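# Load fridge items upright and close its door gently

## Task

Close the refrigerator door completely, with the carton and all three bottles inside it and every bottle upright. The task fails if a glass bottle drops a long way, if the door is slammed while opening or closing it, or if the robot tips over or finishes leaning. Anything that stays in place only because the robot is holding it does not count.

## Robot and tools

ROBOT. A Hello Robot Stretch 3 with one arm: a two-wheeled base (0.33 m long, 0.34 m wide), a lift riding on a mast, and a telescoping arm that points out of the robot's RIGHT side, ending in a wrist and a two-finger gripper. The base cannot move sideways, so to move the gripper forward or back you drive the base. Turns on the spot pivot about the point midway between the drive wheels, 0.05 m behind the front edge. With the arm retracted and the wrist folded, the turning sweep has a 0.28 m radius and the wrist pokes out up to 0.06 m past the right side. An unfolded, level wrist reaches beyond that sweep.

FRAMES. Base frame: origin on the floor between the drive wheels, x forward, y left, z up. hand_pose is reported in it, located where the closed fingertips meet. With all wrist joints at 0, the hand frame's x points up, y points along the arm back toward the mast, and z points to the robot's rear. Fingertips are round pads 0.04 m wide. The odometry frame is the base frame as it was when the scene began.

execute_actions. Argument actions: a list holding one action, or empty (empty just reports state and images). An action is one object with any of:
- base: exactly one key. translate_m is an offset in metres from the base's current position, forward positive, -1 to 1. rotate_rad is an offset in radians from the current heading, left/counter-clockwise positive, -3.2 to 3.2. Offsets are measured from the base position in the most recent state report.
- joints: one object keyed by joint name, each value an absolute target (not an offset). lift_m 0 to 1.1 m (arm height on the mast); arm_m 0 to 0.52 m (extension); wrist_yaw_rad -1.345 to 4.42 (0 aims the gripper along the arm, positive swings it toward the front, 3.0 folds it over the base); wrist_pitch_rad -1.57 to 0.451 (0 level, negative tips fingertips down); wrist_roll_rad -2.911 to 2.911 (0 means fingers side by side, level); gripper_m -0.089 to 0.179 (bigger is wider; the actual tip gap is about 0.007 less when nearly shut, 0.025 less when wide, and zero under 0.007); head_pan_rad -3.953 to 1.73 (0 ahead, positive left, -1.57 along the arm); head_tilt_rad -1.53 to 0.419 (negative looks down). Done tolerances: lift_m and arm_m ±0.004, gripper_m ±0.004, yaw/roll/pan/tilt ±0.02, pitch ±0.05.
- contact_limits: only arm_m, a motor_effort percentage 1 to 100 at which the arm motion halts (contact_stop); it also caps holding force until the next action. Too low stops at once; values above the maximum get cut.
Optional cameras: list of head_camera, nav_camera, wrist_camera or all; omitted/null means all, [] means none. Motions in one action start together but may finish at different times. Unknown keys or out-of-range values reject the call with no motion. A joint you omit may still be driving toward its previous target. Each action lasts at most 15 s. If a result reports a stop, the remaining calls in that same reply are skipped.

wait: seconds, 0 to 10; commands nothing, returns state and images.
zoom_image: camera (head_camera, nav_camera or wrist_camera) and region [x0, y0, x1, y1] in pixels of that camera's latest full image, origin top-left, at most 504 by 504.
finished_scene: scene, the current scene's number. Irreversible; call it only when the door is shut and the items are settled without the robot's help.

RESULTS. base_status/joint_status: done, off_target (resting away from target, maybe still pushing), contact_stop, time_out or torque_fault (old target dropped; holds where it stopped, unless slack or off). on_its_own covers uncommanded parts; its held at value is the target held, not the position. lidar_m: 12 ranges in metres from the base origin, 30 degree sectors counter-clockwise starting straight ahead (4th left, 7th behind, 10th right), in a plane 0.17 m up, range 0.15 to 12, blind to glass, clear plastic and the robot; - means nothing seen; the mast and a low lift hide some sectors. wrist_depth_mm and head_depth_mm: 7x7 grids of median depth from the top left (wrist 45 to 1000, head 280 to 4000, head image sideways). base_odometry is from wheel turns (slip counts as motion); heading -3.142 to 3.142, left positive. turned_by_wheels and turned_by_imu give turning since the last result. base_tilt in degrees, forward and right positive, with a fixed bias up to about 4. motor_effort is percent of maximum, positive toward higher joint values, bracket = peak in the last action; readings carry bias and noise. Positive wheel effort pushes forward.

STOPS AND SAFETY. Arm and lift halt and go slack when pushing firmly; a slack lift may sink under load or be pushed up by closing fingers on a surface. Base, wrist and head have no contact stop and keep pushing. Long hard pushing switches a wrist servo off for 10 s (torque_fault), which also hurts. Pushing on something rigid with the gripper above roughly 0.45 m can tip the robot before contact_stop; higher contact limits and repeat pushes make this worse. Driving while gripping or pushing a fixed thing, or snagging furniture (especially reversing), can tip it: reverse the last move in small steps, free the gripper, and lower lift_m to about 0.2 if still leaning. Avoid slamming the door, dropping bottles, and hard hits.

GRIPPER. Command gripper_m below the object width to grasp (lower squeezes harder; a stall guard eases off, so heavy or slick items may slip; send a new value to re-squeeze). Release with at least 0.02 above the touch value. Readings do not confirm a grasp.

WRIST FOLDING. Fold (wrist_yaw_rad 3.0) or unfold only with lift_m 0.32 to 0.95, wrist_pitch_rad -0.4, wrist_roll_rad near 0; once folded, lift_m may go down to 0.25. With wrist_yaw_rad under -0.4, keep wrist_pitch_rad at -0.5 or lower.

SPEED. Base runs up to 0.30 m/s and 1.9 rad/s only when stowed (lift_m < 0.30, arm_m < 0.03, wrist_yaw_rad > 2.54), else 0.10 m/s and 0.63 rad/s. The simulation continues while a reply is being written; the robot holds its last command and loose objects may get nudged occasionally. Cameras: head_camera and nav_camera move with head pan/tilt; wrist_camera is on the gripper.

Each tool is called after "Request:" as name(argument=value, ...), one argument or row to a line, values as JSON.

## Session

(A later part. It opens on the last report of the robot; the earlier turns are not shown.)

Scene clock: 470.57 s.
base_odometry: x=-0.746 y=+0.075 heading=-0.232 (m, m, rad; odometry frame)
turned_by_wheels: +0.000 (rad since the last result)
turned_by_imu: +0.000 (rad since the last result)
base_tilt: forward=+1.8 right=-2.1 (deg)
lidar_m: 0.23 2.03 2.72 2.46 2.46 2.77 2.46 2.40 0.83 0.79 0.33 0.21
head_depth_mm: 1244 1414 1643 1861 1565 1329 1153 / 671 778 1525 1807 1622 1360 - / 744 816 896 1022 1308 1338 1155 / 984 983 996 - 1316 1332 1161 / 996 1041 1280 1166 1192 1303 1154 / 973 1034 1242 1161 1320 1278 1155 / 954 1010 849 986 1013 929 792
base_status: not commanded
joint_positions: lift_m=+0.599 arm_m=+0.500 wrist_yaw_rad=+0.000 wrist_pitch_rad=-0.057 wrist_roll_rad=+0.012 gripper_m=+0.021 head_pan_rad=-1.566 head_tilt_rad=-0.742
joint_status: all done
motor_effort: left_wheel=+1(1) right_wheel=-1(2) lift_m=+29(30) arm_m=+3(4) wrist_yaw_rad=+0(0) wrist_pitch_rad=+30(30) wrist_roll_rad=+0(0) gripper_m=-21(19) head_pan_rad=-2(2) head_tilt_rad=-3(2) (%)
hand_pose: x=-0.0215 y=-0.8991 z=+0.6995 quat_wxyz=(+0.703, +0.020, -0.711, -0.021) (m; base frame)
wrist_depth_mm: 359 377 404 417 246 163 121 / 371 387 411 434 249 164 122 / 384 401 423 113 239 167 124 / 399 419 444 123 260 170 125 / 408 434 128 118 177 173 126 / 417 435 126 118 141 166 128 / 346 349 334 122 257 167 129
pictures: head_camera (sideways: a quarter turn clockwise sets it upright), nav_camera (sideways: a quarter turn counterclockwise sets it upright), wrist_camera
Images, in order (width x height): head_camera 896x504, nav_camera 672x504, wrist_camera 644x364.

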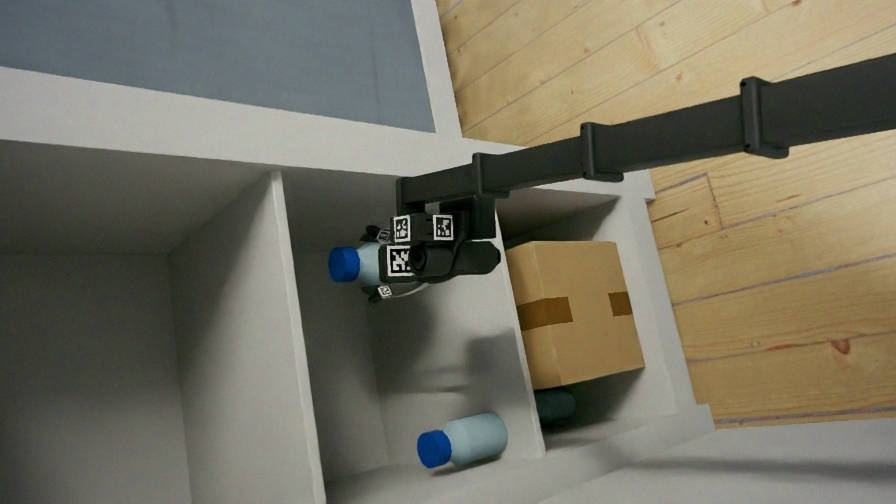

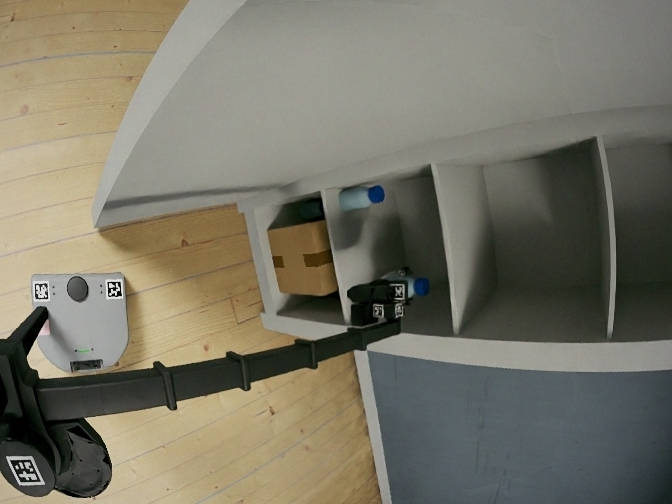

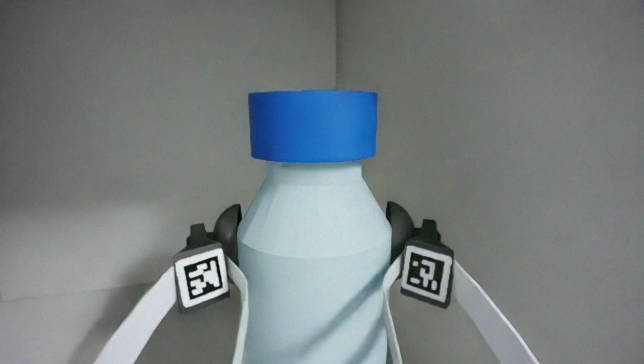

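Request:
execute_actions(
  actions=[
    {"joints":{"wrist_yaw_rad":0.15,"arm_m":0.52,"lift_m":0.51}},
  ],
  cameras=[],
)

Request:
execute_actions(
  actions=[
    {"joints":{"lift_m":0.485}},
  ],
  cameras=["wrist_camera"],
)

Scene clock: 476.97 s.
base_odometry: x=-0.746 y=+0.075 heading=-0.232 (m, m, rad; odometry frame)
turned_by_wheels: +0.000 (rad since the last result)
turned_by_imu: +0.000 (rad since the last result)
base_tilt: forward=+1.8 right=-2.0 (deg)
lidar_m: 0.23 2.03 2.73 2.46 2.46 2.76 2.46 2.41 0.84 0.79 0.33 0.21
head_depth_mm: 1242 1412 1637 1872 1571 1325 1152 / 669 775 1534 1808 1566 1336 1163 / 746 815 898 1029 1335 1330 1155 / 985 983 1213 1204 1320 1333 1157 / 999 1041 1273 1132 1190 1312 1155 / 975 1039 1246 1169 1322 1279 1151 / 950 1011 848 987 1014 929 792
base_status: not commanded
joint_positions: lift_m=+0.510 arm_m=+0.518 wrist_yaw_rad=+0.147 wrist_pitch_rad=-0.057 wrist_roll_rad=+0.012 gripper_m=+0.021 head_pan_rad=-1.566 head_tilt_rad=-0.742
joint_status: all done
joint sent to its limit — the command would take arm_m past its upper limit, so that joint was sent only as far as its limit.
motor_effort: left_wheel=+1(1) right_wheel=-1(1) lift_m=+14(26) arm_m=+3(6) wrist_yaw_rad=+2(5) wrist_pitch_rad=+30(30) wrist_roll_rad=+0(0) gripper_m=-19(20) head_pan_rad=-2(2) head_tilt_rad=-3(3) (%)
hand_pose: x=+0.0157 y=-0.9144 z=+0.6104 quat_wxyz=(+0.703, +0.072, -0.707, +0.031) (m; base frame)
wrist_depth_mm: 365 380 390 397 369 213 149 / 378 393 405 417 375 214 150 / 396 406 416 114 342 216 151 / 403 425 435 123 381 219 152 / 373 400 128 118 215 220 153 / 287 287 126 118 141 208 154 / 222 223 213 123 217 204 154
pictures: none
No camera images: the call's "cameras" was empty. Leave "cameras" out to get every camera's image.

Scene clock: 477.97 s.
base_odometry: x=-0.746 y=+0.075 heading=-0.232 (m, m, rad; odometry frame)
turned_by_wheels: +0.000 (rad since the last result)
turned_by_imu: +0.000 (rad since the last result)
base_tilt: forward=+1.7 right=-2.0 (deg)
lidar_m: 0.23 2.02 2.72 2.46 2.46 2.76 2.46 2.41 0.84 0.79 0.33 0.21
head_depth_mm: 1237 1415 1650 1869 1572 1330 1154 / 670 777 1531 1813 1577 1327 1166 / 744 815 899 1041 1343 1318 1156 / 985 985 1238 1182 1319 1332 1155 / 1000 1040 1283 1131 1187 1304 1157 / 978 1038 1244 1169 1321 1283 1148 / 949 1010 849 986 1013 927 792
base_status: not commanded
joint_positions: lift_m=+0.485 arm_m=+0.518 wrist_yaw_rad=+0.147 wrist_pitch_rad=-0.038 wrist_roll_rad=+0.012 gripper_m=+0.021 head_pan_rad=-1.566 head_tilt_rad=-0.742
joint_status: all done
motor_effort: left_wheel=+2(1) right_wheel=-1(2) lift_m=+13(13) arm_m=+3(3) wrist_yaw_rad=+3(2) wrist_pitch_rad=+20(30) wrist_roll_rad=+0(0) gripper_m=-21(19) head_pan_rad=-2(2) head_tilt_rad=-3(2) (%)
hand_pose: x=+0.0158 y=-0.9151 z=+0.5905 quat_wxyz=(+0.702, +0.065, -0.708, +0.038) (m; base frame)
wrist_depth_mm: 374 382 392 402 370 212 150 / 382 394 404 412 370 214 150 / 393 406 416 113 340 215 151 / 402 420 433 123 379 218 152 / 362 362 128 118 290 218 153 / 256 256 126 118 141 209 154 / 198 198 188 123 186 187 154
pictures: wrist_camera
Images, in order (width x height): wrist_camera 644x364.

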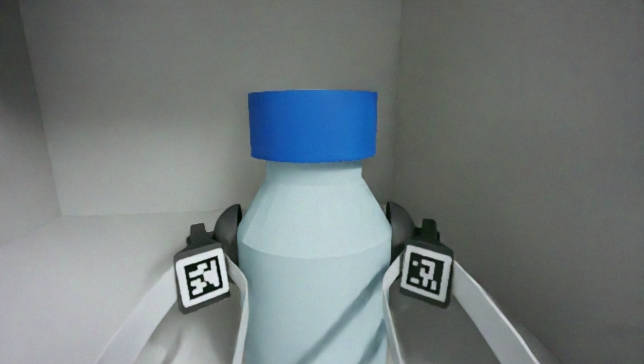

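Touched down. Release and retract.

Request:
execute_actions(
  actions=[
    {"joints":{"gripper_m":0.11}},
  ],
  cameras=[],
)

Request:
execute_actions(
  actions=[
    {"joints":{"arm_m":0.0}},
  ],
)

Scene clock: 482.07 s.
base_odometry: x=-0.746 y=+0.075 heading=-0.232 (m, m, rad; odometry frame)
turned_by_wheels: +0.000 (rad since the last result)
turned_by_imu: +0.000 (rad since the last result)
base_tilt: forward=+1.8 right=-2.0 (deg)
lidar_m: 0.23 2.03 2.73 2.45 2.47 2.76 2.46 2.41 0.84 0.79 0.33 0.21
head_depth_mm: 1241 1421 1651 1855 1570 1326 1154 / 670 784 1529 1812 1574 1330 1164 / 746 816 898 1048 1345 1313 1154 / 984 985 1236 1185 1318 1334 1156 / 1001 1041 1284 1131 1185 1308 1159 / 975 1041 1240 1167 1324 1282 1150 / 950 1011 848 989 1012 925 791
base_status: not commanded
joint_positions: lift_m=+0.485 arm_m=+0.518 wrist_yaw_rad=+0.147 wrist_pitch_rad=-0.023 wrist_roll_rad=+0.012 gripper_m=+0.110 head_pan_rad=-1.566 head_tilt_rad=-0.742
joint_status: all done
motor_effort: left_wheel=+1(1) right_wheel=-1(1) lift_m=+13(12) arm_m=+3(3) wrist_yaw_rad=+2(2) wrist_pitch_rad=+12(20) wrist_roll_rad=+0(0) gripper_m=-1(85) head_pan_rad=-2(2) head_tilt_rad=-2(3) (%)
hand_pose: x=+0.0159 y=-0.9156 z=+0.5943 quat_wxyz=(+0.702, +0.060, -0.708, +0.043) (m; base frame)
wrist_depth_mm: 372 384 396 400 367 214 150 / 388 394 404 420 373 215 150 / 397 409 418 116 343 217 151 / 401 421 430 126 383 218 152 / 372 417 140 123 320 207 152 / 267 285 190 121 234 197 154 / 214 204 195 126 194 198 154
pictures: none
No camera images: the call's "cameras" was empty. Leave "cameras" out to get every camera's image.

Scene clock: 487.07 s.
base_odometry: x=-0.746 y=+0.075 heading=-0.232 (m, m, rad; odometry frame)
turned_by_wheels: +0.000 (rad since the last result)
turned_by_imu: +0.000 (rad since the last result)
base_tilt: forward=+1.7 right=-2.1 (deg)
lidar_m: 0.23 2.02 2.72 2.45 2.46 2.76 2.45 2.41 0.84 0.79 0.33 0.21
head_depth_mm: 1246 1415 1646 1864 1572 1334 1156 / 670 784 1534 1820 1572 1334 1152 / 744 816 899 1064 1291 1334 1157 / 988 983 1234 1131 1324 1326 1203 / 1001 1044 1291 1128 1189 1292 1160 / 973 1035 1244 1164 1321 1280 1152 / 952 1013 849 990 1013 930 793
base_status: not commanded
joint_positions: lift_m=+0.485 arm_m=+0.000 wrist_yaw_rad=+0.148 wrist_pitch_rad=-0.021 wrist_roll_rad=+0.012 gripper_m=+0.110 head_pan_rad=-1.566 head_tilt_rad=-0.742
joint_status: all done
motor_effort: left_wheel=+1(1) right_wheel=-1(1) lift_m=+13(13) arm_m=-3(0) wrist_yaw_rad=+0(3) wrist_pitch_rad=+11(12) wrist_roll_rad=+0(0) gripper_m=+1(1) head_pan_rad=-2(2) head_tilt_rad=-3(3) (%)
hand_pose: x=+0.0162 y=-0.3982 z=+0.5946 quat_wxyz=(+0.702, +0.060, -0.708, +0.044) (m; base frame)
wrist_depth_mm: 337 445 799 884 646 - - / 335 464 884 897 648 - - / 332 474 922 934 665 - - / 329 488 593 650 584 - - / 324 461 839 707 770 - - / 329 420 615 616 692 - - / 308 544 689 629 654 891 953
pictures: head_camera (sideways: a quarter turn clockwise sets it upright), nav_camera (sideways: a quarter turn counterclockwise sets it upright), wrist_camera
Images, in order (width x height): head_camera 896x504, nav_camera 672x504, wrist_camera 644x364.

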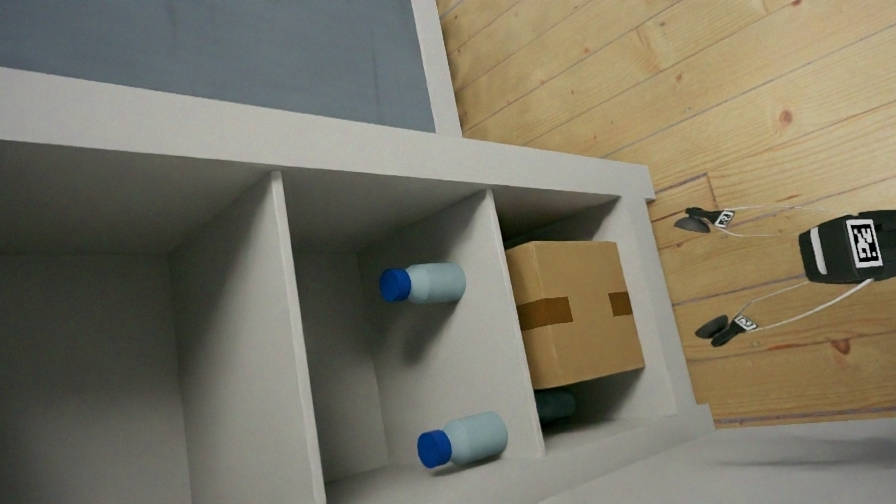

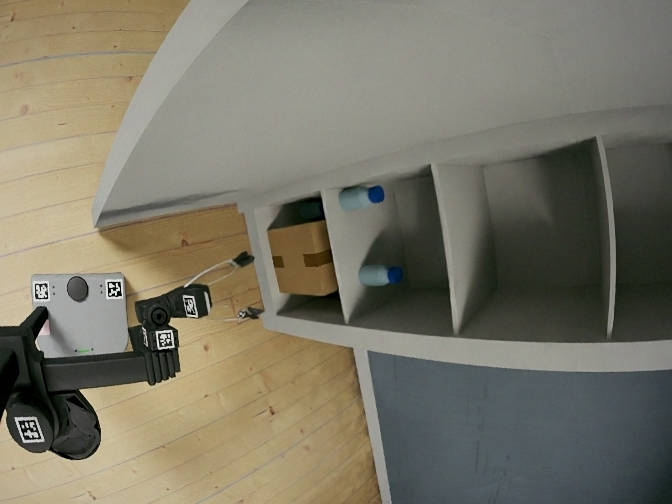

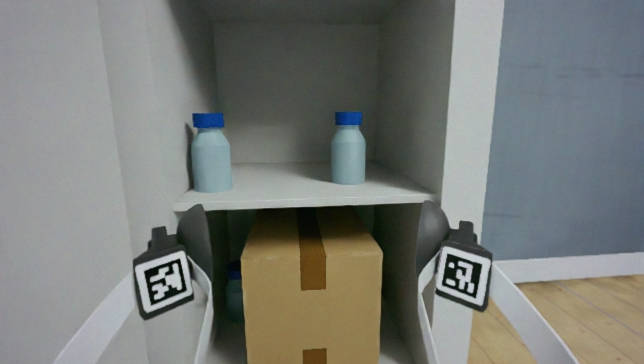

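Request:
execute_actions(
  actions=[
    {"base":{"translate_m":-0.25},"joints":{"wrist_pitch_rad":-0.4,"wrist_yaw_rad":2.9,"gripper_m":0.0}},
  ],
  cameras=[],
)

Request:
execute_actions(
  actions=[
    {"base":{"rotate_rad":0.9}},
  ],
  cameras=[],
)

Request:
execute_actions(
  actions=[
    {"base":{"translate_m":0.6}},
  ],
  cameras=[],
)

Request:
execute_actions(
  actions=[
    {"base":{"rotate_rad":-0.72}},
  ],
  cameras=[],
)

Request:
execute_actions(
  actions=[
    {"base":{"translate_m":0.6}},
  ],
)

Scene clock: 498.73 s.
base_odometry: x=-0.990 y=+0.133 heading=-0.232 (m, m, rad; odometry frame)
turned_by_wheels: +0.000 (rad since the last result)
turned_by_imu: +0.001 (rad since the last result)
base_tilt: forward=+1.8 right=-2.1 (deg)
lidar_m: 0.45 2.24 2.68 2.40 2.41 2.49 2.21 2.22 1.52 0.80 0.78 0.48
head_depth_mm: 1291 1475 1717 1893 1581 1327 1153 / 1257 1426 1650 1866 1575 1334 1154 / 1219 1377 1591 1811 1579 1329 1157 / 1187 1338 1536 1766 1568 1331 1156 / 685 756 866 1037 1325 1340 1157 / 723 936 1283 1127 1241 1307 1163 / 996 1048 1259 1134 1172 1293 1165
base_status: done
joint_positions: lift_m=+0.485 arm_m=+0.000 wrist_yaw_rad=+2.897 wrist_pitch_rad=-0.415 wrist_roll_rad=+0.012 gripper_m=+0.000 head_pan_rad=-1.566 head_tilt_rad=-0.742
joint_status: all done
motor_effort: left_wheel=+1(4) right_wheel=+0(5) lift_m=+13(13) arm_m=-3(3) wrist_yaw_rad=+2(2) wrist_pitch_rad=+7(10) wrist_roll_rad=+0(0) gripper_m=-2(85) head_pan_rad=-2(2) head_tilt_rad=-3(3) (%)
hand_pose: x=+0.0333 y=+0.0728 z=+0.4988 quat_wxyz=(+0.230, +0.708, +0.059, +0.665) (m; base frame)
wrist_depth_mm: - - - - - - - / - - - - - - - / - - - - - - - / - - - - - - - / 862 - 884 - 862 888 892 / 739 724 785 701 751 735 726 / 635 633 635 622 630 641 648
pictures: none
No camera images: the call's "cameras" was empty. Leave "cameras" out to get every camera's image.

Scene clock: 501.10 s.
base_odometry: x=-0.990 y=+0.133 heading=+0.668 (m, m, rad; odometry frame)
turned_by_wheels: +0.900 (rad since the last result)
turned_by_imu: +0.881 (rad since the last result)
base_tilt: forward=+1.7 right=-2.2 (deg)
lidar_m: 2.81 2.42 2.40 2.65 2.22 2.22 1.68 0.80 0.80 0.52 0.45 2.24
head_depth_mm: 873 978 1295 1162 1183 1278 1154 / 740 852 1021 1123 1316 1325 1157 / 680 781 913 1090 1359 1331 1153 / 587 662 760 894 1074 1278 1157 / 518 575 648 742 866 1034 1139 / 464 509 563 633 722 838 1042 / 420 456 500 554 619 728 1142
base_status: done
joint_positions: lift_m=+0.485 arm_m=+0.000 wrist_yaw_rad=+2.897 wrist_pitch_rad=-0.415 wrist_roll_rad=+0.012 gripper_m=+0.000 head_pan_rad=-1.566 head_tilt_rad=-0.742
joint_status: not commanded
motor_effort: left_wheel=-1(4) right_wheel=+2(5) lift_m=+13(13) arm_m=-3(3) wrist_yaw_rad=+2(2) wrist_pitch_rad=+8(7) wrist_roll_rad=+0(0) gripper_m=-2(2) head_pan_rad=-2(2) head_tilt_rad=-2(3) (%)
hand_pose: x=+0.0333 y=+0.0728 z=+0.4988 quat_wxyz=(+0.230, +0.708, +0.059, +0.665) (m; base frame)
wrist_depth_mm: - - - - - - - / - - - - - - - / - - - - - - - / - - - - - - - / 875 - 885 - 892 875 884 / 736 702 750 694 742 739 738 / 642 634 631 642 632 631 633
pictures: none
No camera images: the call's "cameras" was empty. Leave "cameras" out to get every camera's image.

Scene clock: 508.07 s.
base_odometry: x=-0.519 y=+0.505 heading=+0.668 (m, m, rad; odometry frame)
turned_by_wheels: +0.000 (rad since the last result)
turned_by_imu: -0.002 (rad since the last result)
base_tilt: forward=+1.7 right=-2.1 (deg)
lidar_m: 2.28 2.02 2.01 2.23 2.69 2.67 2.14 1.23 0.54 1.91 2.10 1.68
head_depth_mm: 1514 1663 1864 1924 1572 1329 1095 / 1604 1773 2007 1925 1575 1331 1154 / 1704 1915 2183 1932 1569 1333 1151 / 1822 2066 2295 1921 1578 1330 1159 / 1980 2236 2415 1925 1579 1333 1153 / 2134 2454 2484 1926 1581 1334 1156 / 2155 2346 2416 1934 1588 1335 1159
base_status: done
joint_positions: lift_m=+0.485 arm_m=+0.000 wrist_yaw_rad=+2.897 wrist_pitch_rad=-0.415 wrist_roll_rad=+0.012 gripper_m=+0.000 head_pan_rad=-1.566 head_tilt_rad=-0.742
joint_status: not commanded
motor_effort: left_wheel=-1(4) right_wheel=+0(5) lift_m=+13(12) arm_m=-3(2) wrist_yaw_rad=+3(2) wrist_pitch_rad=+8(7) wrist_roll_rad=+0(0) gripper_m=-3(2) head_pan_rad=-2(3) head_tilt_rad=-3(3) (%)
hand_pose: x=+0.0333 y=+0.0728 z=+0.4988 quat_wxyz=(+0.230, +0.708, +0.059, +0.665) (m; base frame)
wrist_depth_mm: - - - - - - - / - - - - - - - / - - - - - - - / - - - - - - - / 879 - 888 - 921 898 892 / 743 716 763 692 745 744 749 / 638 636 638 631 642 631 639
pictures: none
No camera images: the call's "cameras" was empty. Leave "cameras" out to get every camera's image.

Scene clock: 510.20 s.
base_odometry: x=-0.519 y=+0.505 heading=-0.052 (m, m, rad; odometry frame)
turned_by_wheels: -0.720 (rad since the last result)
turned_by_imu: -0.705 (rad since the last result)
base_tilt: forward=+1.8 right=-2.1 (deg)
lidar_m: 1.68 1.69 2.10 2.00 2.09 2.79 2.68 2.54 1.27 0.54 1.78 2.18
head_depth_mm: 1225 1242 1373 1766 1575 1331 1155 / 1375 1521 1492 1640 1576 1328 1154 / 1358 1562 1531 1589 1573 1332 1153 / 1326 1178 1374 1640 1464 1107 1158 / 431 494 584 1820 1540 1338 1154 / 1434 1588 1832 1932 1575 1336 1160 / 1436 1628 1846 1928 1580 1341 1160
base_status: done
joint_positions: lift_m=+0.485 arm_m=+0.000 wrist_yaw_rad=+2.897 wrist_pitch_rad=-0.415 wrist_roll_rad=+0.012 gripper_m=+0.000 head_pan_rad=-1.566 head_tilt_rad=-0.742
joint_status: not commanded
motor_effort: left_wheel=+1(5) right_wheel=-1(2) lift_m=+13(13) arm_m=-3(3) wrist_yaw_rad=+2(1) wrist_pitch_rad=+8(8) wrist_roll_rad=+0(0) gripper_m=-2(2) head_pan_rad=-2(2) head_tilt_rad=-3(3) (%)
hand_pose: x=+0.0333 y=+0.0728 z=+0.4988 quat_wxyz=(+0.230, +0.708, +0.059, +0.665) (m; base frame)
wrist_depth_mm: - - - - - - - / - - - - - - - / - - - - - - - / - - - - - - - / 866 - 877 - 885 888 894 / 738 709 768 687 738 744 736 / 634 643 635 632 646 643 628
pictures: none
No camera images: the call's "cameras" was empty. Leave "cameras" out to get every camera's image.

Scene clock: 517.17 s.
base_odometry: x=+0.081 y=+0.473 heading=-0.052 (m, m, rad; odometry frame)
turned_by_wheels: +0.000 (rad since the last result)
turned_by_imu: -0.002 (rad since the last result)
base_tilt: forward=+1.8 right=-1.9 (deg)
lidar_m: 1.49 1.11 1.93 2.03 2.10 2.81 3.26 0.77 0.79 1.71 1.77 1.56
head_depth_mm: 1384 1423 1465 1433 1463 1331 1155 / 1493 1682 1878 1877 1576 1328 1152 / 1482 1670 1928 1926 1576 1333 1156 / 1462 1639 1892 1936 1579 1337 1156 / 1454 1639 1874 1938 1577 1334 1155 / 1436 1621 1849 1936 1581 1331 1157 / 1424 1601 1828 1940 1585 1337 1162
base_status: done
joint_positions: lift_m=+0.485 arm_m=+0.000 wrist_yaw_rad=+2.897 wrist_pitch_rad=-0.415 wrist_roll_rad=+0.012 gripper_m=+0.000 head_pan_rad=-1.566 head_tilt_rad=-0.742
joint_status: not commanded
motor_effort: left_wheel=+1(7) right_wheel=-2(2) lift_m=+13(12) arm_m=-3(3) wrist_yaw_rad=+2(1) wrist_pitch_rad=+8(7) wrist_roll_rad=+0(0) gripper_m=-2(3) head_pan_rad=-2(2) head_tilt_rad=-3(3) (%)
hand_pose: x=+0.0332 y=+0.0728 z=+0.4988 quat_wxyz=(+0.230, +0.708, +0.059, +0.665) (m; base frame)
wrist_depth_mm: - - - - - - - / - - - - - - - / - - - - - - - / - - - - - - 954 / 881 - 894 - 870 870 874 / 734 723 773 699 735 729 729 / 635 631 646 643 627 635 633
pictures: head_camera (sideways: a quarter turn clockwise sets it upright), nav_camera (sideways: a quarter turn counterclockwise sets it upright), wrist_camera
Images, in order (width x height): head_camera 896x504, nav_camera 672x504, wrist_camera 644x364.

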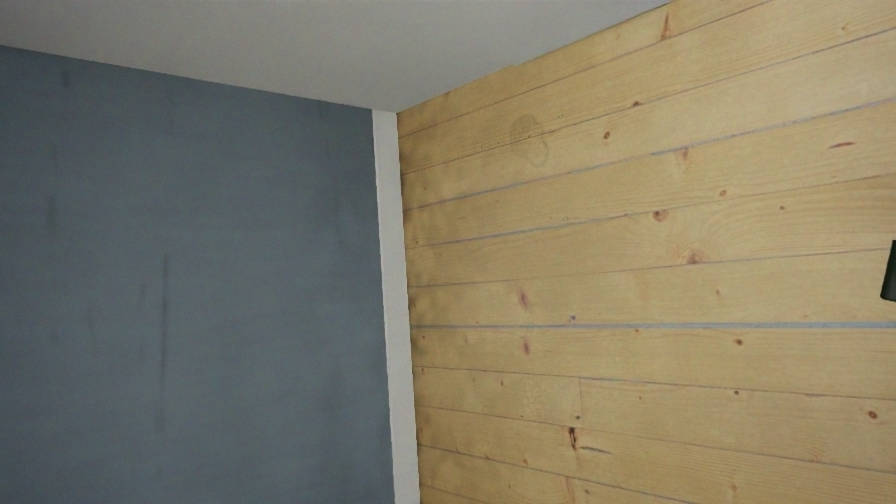

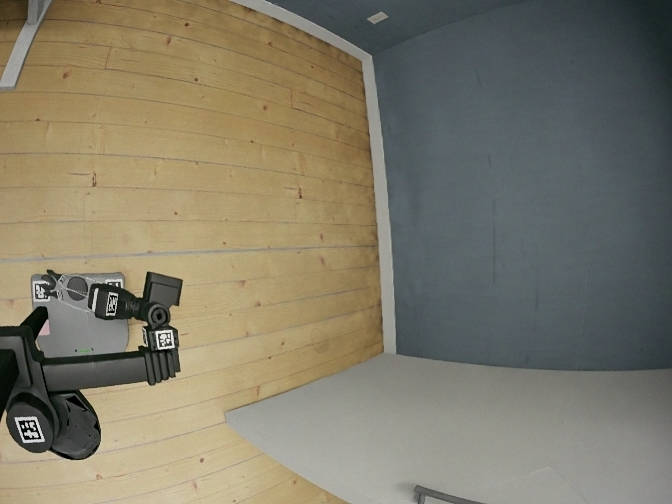

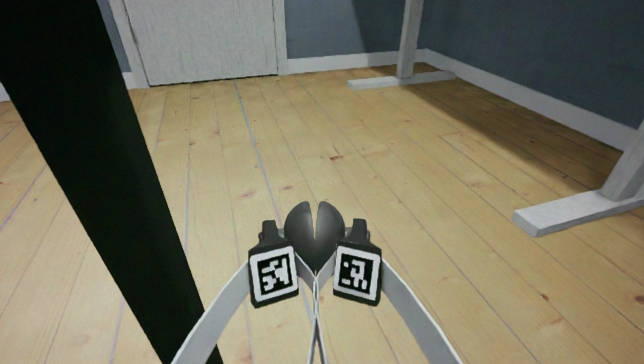

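Request:
execute_actions(
  actions=[
    {"joints":{"wrist_yaw_rad":0,"wrist_pitch_rad":-0.4}},
  ],
  cameras=[],
)

Request:
execute_actions(
  actions=[
    {"joints":{"wrist_pitch_rad":0,"arm_m":0.3,"lift_m":0.5}},
  ],
  cameras=[],
)

Request:
execute_actions(
  actions=[
    {"base":{"translate_m":-0.5}},
  ],
)

Scene clock: 523.90 s.
base_odometry: x=+0.081 y=+0.473 heading=-0.052 (m, m, rad; odometry frame)
turned_by_wheels: +0.000 (rad since the last result)
turned_by_imu: +0.000 (rad since the last result)
base_tilt: forward=+1.8 right=-2.0 (deg)
lidar_m: 1.48 1.11 1.93 2.03 2.11 2.81 3.25 0.77 0.79 1.72 1.76 1.56
head_depth_mm: 1387 1422 1461 1443 1463 1337 1154 / 1484 1685 1869 1862 1572 1330 1153 / 1481 1668 1917 1916 1575 1333 1153 / 1467 1643 1900 1936 1578 1332 1178 / 1449 1633 1874 1936 1579 1337 1154 / 1442 1620 1858 1943 1585 1335 1160 / 1425 1590 1820 1932 1586 1338 1157
base_status: not commanded
joint_positions: lift_m=+0.485 arm_m=+0.000 wrist_yaw_rad=+0.004 wrist_pitch_rad=-0.415 wrist_roll_rad=+0.012 gripper_m=+0.000 head_pan_rad=-1.566 head_tilt_rad=-0.742
joint_status: all done
motor_effort: left_wheel=+1(1) right_wheel=-2(1) lift_m=+13(13) arm_m=-3(3) wrist_yaw_rad=-3(4) wrist_pitch_rad=+7(7) wrist_roll_rad=+0(0) gripper_m=-3(2) head_pan_rad=-2(2) head_tilt_rad=-3(3) (%)
hand_pose: x=-0.0207 y=-0.3700 z=+0.4988 quat_wxyz=(+0.688, +0.146, -0.695, -0.146) (m; base frame)
wrist_depth_mm: - - - - - 894 574 / - - - - - 849 585 / - - - - - 868 590 / - - - - - 871 588 / 867 869 867 - 871 845 602 / 729 732 737 690 752 733 594 / 644 631 635 636 645 638 616
pictures: none
No camera images: the call's "cameras" was empty. Leave "cameras" out to get every camera's image.

Scene clock: 527.33 s.
base_odometry: x=+0.081 y=+0.473 heading=-0.052 (m, m, rad; odometry frame)
turned_by_wheels: +0.000 (rad since the last result)
turned_by_imu: +0.000 (rad since the last result)
base_tilt: forward=+1.7 right=-2.0 (deg)
lidar_m: 1.48 1.11 1.93 2.03 2.11 2.81 3.26 0.77 0.79 1.71 1.75 1.56
head_depth_mm: 1379 1415 1463 1442 1461 1332 1154 / 1492 1689 1867 1864 1579 1343 1177 / 1476 1668 1912 1911 1609 1297 1156 / 1467 1650 1899 1938 1646 1308 1158 / 1453 1631 1869 1928 1587 1333 1155 / 1439 1620 1862 1926 1581 1337 1159 / 1427 1606 1832 1941 1576 1339 1160
base_status: not commanded
joint_positions: lift_m=+0.499 arm_m=+0.300 wrist_yaw_rad=+0.002 wrist_pitch_rad=-0.021 wrist_roll_rad=+0.012 gripper_m=+0.000 head_pan_rad=-1.566 head_tilt_rad=-0.742
joint_status: all done
motor_effort: left_wheel=+1(1) right_wheel=-2(1) lift_m=+27(30) arm_m=+3(2) wrist_yaw_rad=-2(3) wrist_pitch_rad=+11(12) wrist_roll_rad=+0(0) gripper_m=-1(2) head_pan_rad=-2(2) head_tilt_rad=-3(3) (%)
hand_pose: x=-0.0209 y=-0.7003 z=+0.6087 quat_wxyz=(+0.703, +0.009, -0.711, -0.007) (m; base frame)
wrist_depth_mm: - - - - - 872 608 / - - - - - 892 583 / - - - - - 893 579 / - - - - - 892 582 / - - - - - 881 576 / - - - - - 895 591 / - 974 999 979 994 884 590
pictures: none
No camera images: the call's "cameras" was empty. Leave "cameras" out to get every camera's image.

Scene clock: 533.30 s.
base_odometry: x=-0.419 y=+0.499 heading=-0.052 (m, m, rad; odometry frame)
turned_by_wheels: +0.000 (rad since the last result)
turned_by_imu: +0.003 (rad since the last result)
base_tilt: forward=+1.8 right=-2.1 (deg)
lidar_m: 1.59 1.59 2.11 2.00 2.10 2.80 2.77 2.54 1.27 0.54 1.78 2.08
head_depth_mm: 1357 1424 1471 1660 1579 1329 1152 / 1326 1252 1499 1606 1578 1343 1175 / 437 490 565 679 836 1144 1157 / 610 681 741 1178 1518 1273 1153 / 1441 1649 1892 1928 1584 1334 1154 / 1455 1638 1879 1932 1573 1328 1163 / 1445 1621 1848 1944 1585 1336 1161
base_status: done
joint_positions: lift_m=+0.499 arm_m=+0.300 wrist_yaw_rad=+0.002 wrist_pitch_rad=-0.021 wrist_roll_rad=+0.012 gripper_m=+0.000 head_pan_rad=-1.566 head_tilt_rad=-0.742
joint_status: not commanded
motor_effort: left_wheel=+1(3) right_wheel=+0(4) lift_m=+28(28) arm_m=+3(3) wrist_yaw_rad=-2(3) wrist_pitch_rad=+11(11) wrist_roll_rad=+0(0) gripper_m=-2(2) head_pan_rad=-2(2) head_tilt_rad=-3(3) (%)
hand_pose: x=-0.0209 y=-0.7003 z=+0.6087 quat_wxyz=(+0.703, +0.009, -0.711, -0.007) (m; base frame)
wrist_depth_mm: - - - 488 98 54 - / - - - 504 98 54 - / - - - 543 100 55 - / - - - 565 101 55 - / - - - - 102 55 - / - - - - 92 56 - / 990 997 985 898 119 56 -
pictures: head_camera (sideways: a quarter turn clockwise sets it upright), nav_camera (sideways: a quarter turn counterclockwise sets it upright), wrist_camera
Images, in order (width x height): head_camera 896x504, nav_camera 672x504, wrist_camera 644x364.

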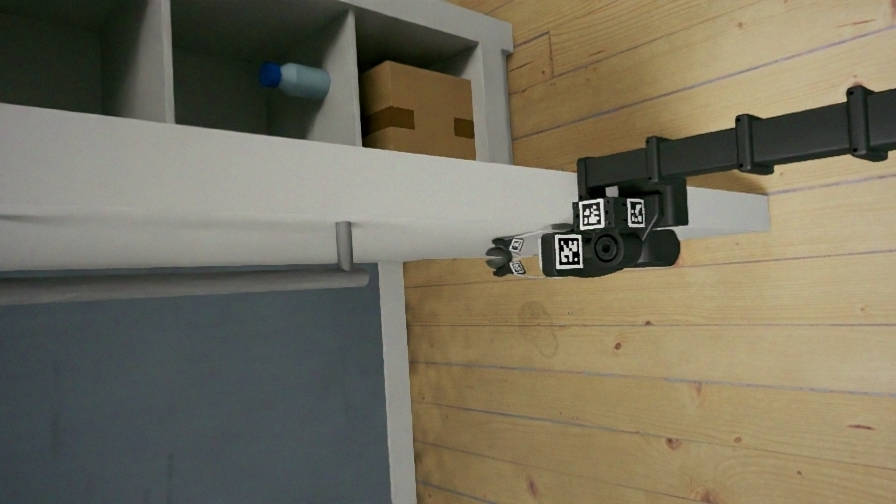

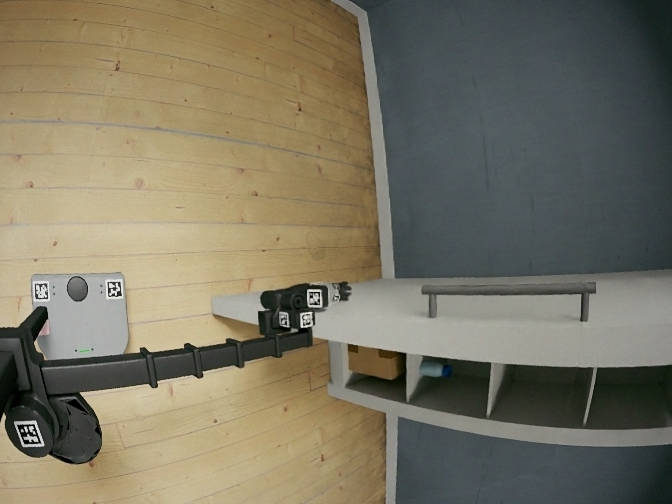

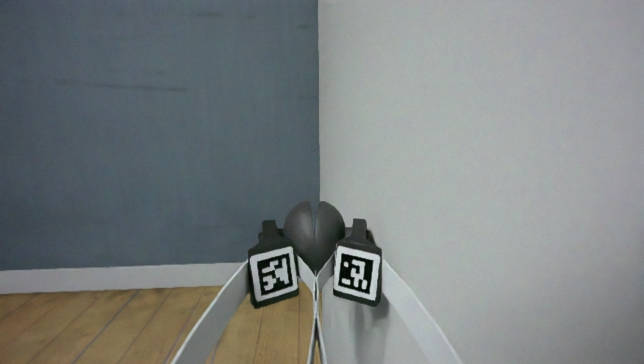

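Just touching. Continue.

Request:
execute_actions(
  actions=[
    {"base":{"translate_m":-0.3},"joints":{"arm_m":0.36}},
  ],
  cameras=[],
)

Request:
execute_actions(
  actions=[
    {"base":{"translate_m":-0.2},"joints":{"arm_m":0.52}},
  ],
)

Scene clock: 540.77 s.
base_odometry: x=-0.718 y=+0.515 heading=-0.052 (m, m, rad; odometry frame)
turned_by_wheels: +0.000 (rad since the last result)
turned_by_imu: +0.002 (rad since the last result)
base_tilt: forward=+1.7 right=-2.0 (deg)
lidar_m: 1.88 2.34 2.10 2.02 2.08 2.59 2.47 2.54 0.73 0.73 1.79 2.39
head_depth_mm: 1505 1711 1996 1916 1569 1333 1159 / 600 675 799 1817 1571 1359 1176 / 635 709 819 949 1056 1307 1158 / 697 788 907 1055 1383 1326 1155 / 759 869 1014 1222 1486 1338 1160 / 832 970 1155 1810 1578 1333 1160 / 1382 1629 1864 1931 1587 1339 1159
base_status: done
joint_positions: lift_m=+0.499 arm_m=+0.360 wrist_yaw_rad=+0.003 wrist_pitch_rad=-0.021 wrist_roll_rad=+0.012 gripper_m=+0.000 head_pan_rad=-1.566 head_tilt_rad=-0.742
joint_status: all done
motor_effort: left_wheel=+1(6) right_wheel=-1(9) lift_m=+27(28) arm_m=+3(7) wrist_yaw_rad=-3(13) wrist_pitch_rad=+11(11) wrist_roll_rad=+0(0) gripper_m=-3(3) head_pan_rad=-1(2) head_tilt_rad=-3(2) (%)
hand_pose: x=-0.0206 y=-0.7603 z=+0.6087 quat_wxyz=(+0.703, +0.009, -0.711, -0.007) (m; base frame)
wrist_depth_mm: - 435 297 227 183 154 132 / - 463 312 234 190 158 135 / - 488 323 243 193 162 139 / - - 341 251 199 164 141 / - - 368 - 206 170 144 / - - 423 276 204 174 147 / 966 930 376 282 227 179 150
pictures: none
No camera images: the call's "cameras" was empty. Leave "cameras" out to get every camera's image.

Scene clock: 543.73 s.
base_odometry: x=-0.918 y=+0.525 heading=-0.052 (m, m, rad; odometry frame)
turned_by_wheels: +0.000 (rad since the last result)
turned_by_imu: +0.001 (rad since the last result)
base_tilt: forward=+1.7 right=-2.0 (deg)
lidar_m: 2.08 2.55 2.08 2.02 2.08 2.38 2.27 2.35 1.82 1.12 1.15 2.42
head_depth_mm: 1534 1735 2004 1944 1570 1331 1154 / 1512 1709 1971 1923 1564 1331 1153 / 981 1137 1861 1928 1579 1330 1155 / 944 1062 1221 1372 1578 1326 1155 / 936 1055 1211 1415 1571 1336 1156 / 926 1043 1195 1401 1559 1333 1161 / 920 1033 1186 1466 1587 1329 1161
base_status: done
joint_positions: lift_m=+0.500 arm_m=+0.518 wrist_yaw_rad=+0.003 wrist_pitch_rad=-0.022 wrist_roll_rad=+0.012 gripper_m=+0.000 head_pan_rad=-1.566 head_tilt_rad=-0.742
joint_status: all done
joint sent to its limit — the command would take arm_m past its upper limit, so that joint was sent only as far as its limit.
motor_effort: left_wheel=+0(5) right_wheel=+0(11) lift_m=+28(28) arm_m=+3(16) wrist_yaw_rad=-2(12) wrist_pitch_rad=+11(17) wrist_roll_rad=+0(0) gripper_m=-1(4) head_pan_rad=-2(2) head_tilt_rad=-3(2) (%)
hand_pose: x=-0.0207 y=-0.9183 z=+0.6086 quat_wxyz=(+0.703, +0.009, -0.711, -0.007) (m; base frame)
wrist_depth_mm: 315 316 323 328 334 930 977 / 324 330 334 341 346 1000 997 / 338 338 347 350 359 - - / 347 353 359 362 372 - - / 359 363 369 - 384 - - / 374 374 380 395 405 - - / 385 396 403 409 420 951 974
pictures: head_camera (sideways: a quarter turn clockwise sets it upright), nav_camera (sideways: a quarter turn counterclockwise sets it upright), wrist_camera
Images, in order (width x height): head_camera 896x504, nav_camera 672x504, wrist_camera 644x364.

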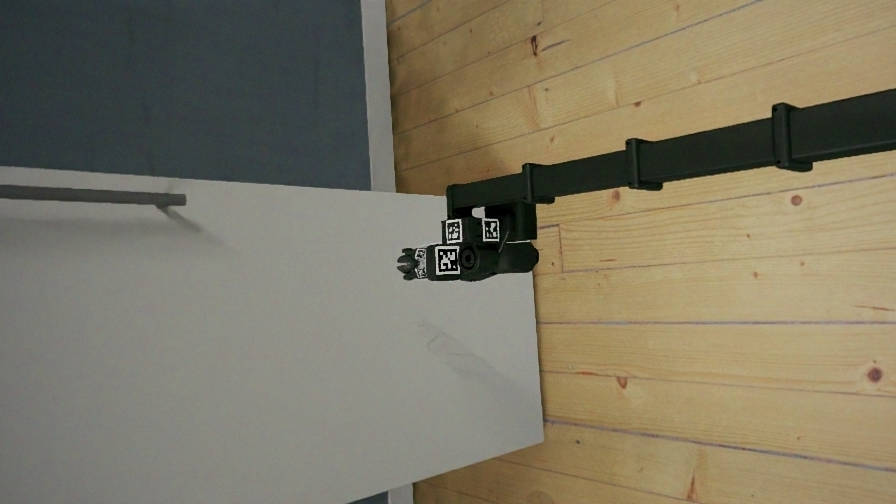

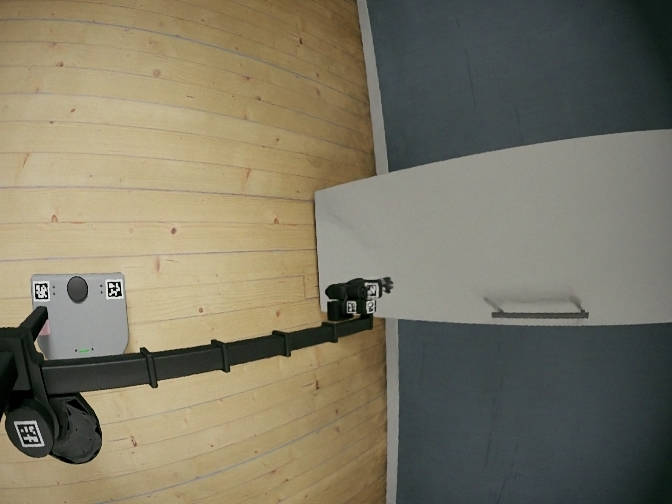

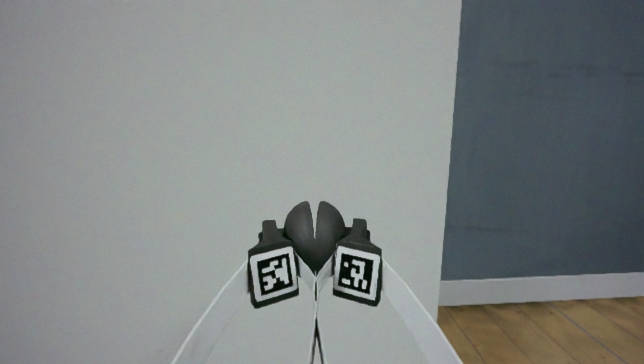

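Closed itself. Check the gap from the side.

Request:
execute_actions(
  actions=[
    {"base":{"translate_m":-0.6},"joints":{"arm_m":0.1,"head_pan_rad":-1.0,"head_tilt_rad":-0.4}},
  ],
  cameras=["head_camera"],
)

Scene clock: 554.93 s.
base_odometry: x=-1.517 y=+0.557 heading=-0.052 (m, m, rad; odometry frame)
turned_by_wheels: +0.000 (rad since the last result)
turned_by_imu: +0.003 (rad since the last result)
base_tilt: forward=+1.8 right=-2.1 (deg)
lidar_m: 2.66 2.90 2.09 2.00 2.06 1.76 1.68 1.74 1.84 1.66 1.20 2.44
head_depth_mm: 1437 1530 1650 1757 1907 1710 1388 / 1084 1199 1341 1521 1762 1657 1380 / 1012 1074 1155 1258 1364 1511 1388 / 1063 1143 1228 1336 1457 1583 1390 / 1119 1204 1306 1423 1572 1675 1390 / 1185 1279 1413 2367 2186 1735 1400 / 1984 2132 2342 2591 2298 1738 1403
base_status: done
joint_positions: lift_m=+0.500 arm_m=+0.100 wrist_yaw_rad=+0.002 wrist_pitch_rad=-0.022 wrist_roll_rad=+0.012 gripper_m=+0.000 head_pan_rad=-1.007 head_tilt_rad=-0.409
joint_status: all done
motor_effort: left_wheel=+0(3) right_wheel=+1(6) lift_m=+27(27) arm_m=-3(3) wrist_yaw_rad=-1(2) wrist_pitch_rad=+11(11) wrist_roll_rad=+0(0) gripper_m=-2(2) head_pan_rad=+2(29) head_tilt_rad=+3(20) (%)
hand_pose: x=-0.0209 y=-0.5009 z=+0.6086 quat_wxyz=(+0.703, +0.009, -0.711, -0.007) (m; base frame)
wrist_depth_mm: 700 829 - - - - - / 723 826 - - - - - / 742 816 - - - - - / 781 805 - - - - - / 816 835 - - - - - / 831 848 - - - - - / 855 914 983 982 974 968 967
pictures: head_camera (sideways: a quarter turn clockwise sets it upright)
Images, in order (width x height): head_camera 896x504.

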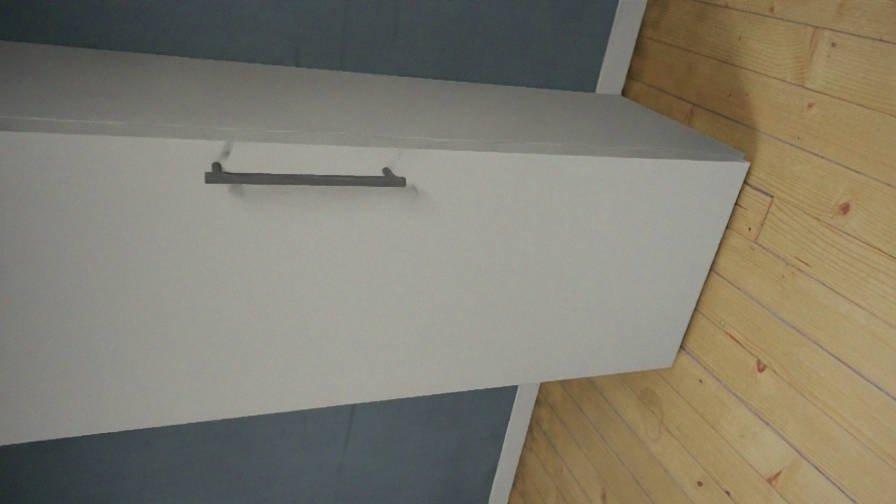

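Request:
finished_scene(
  scene=2,
)

The scene is finished: the task was done.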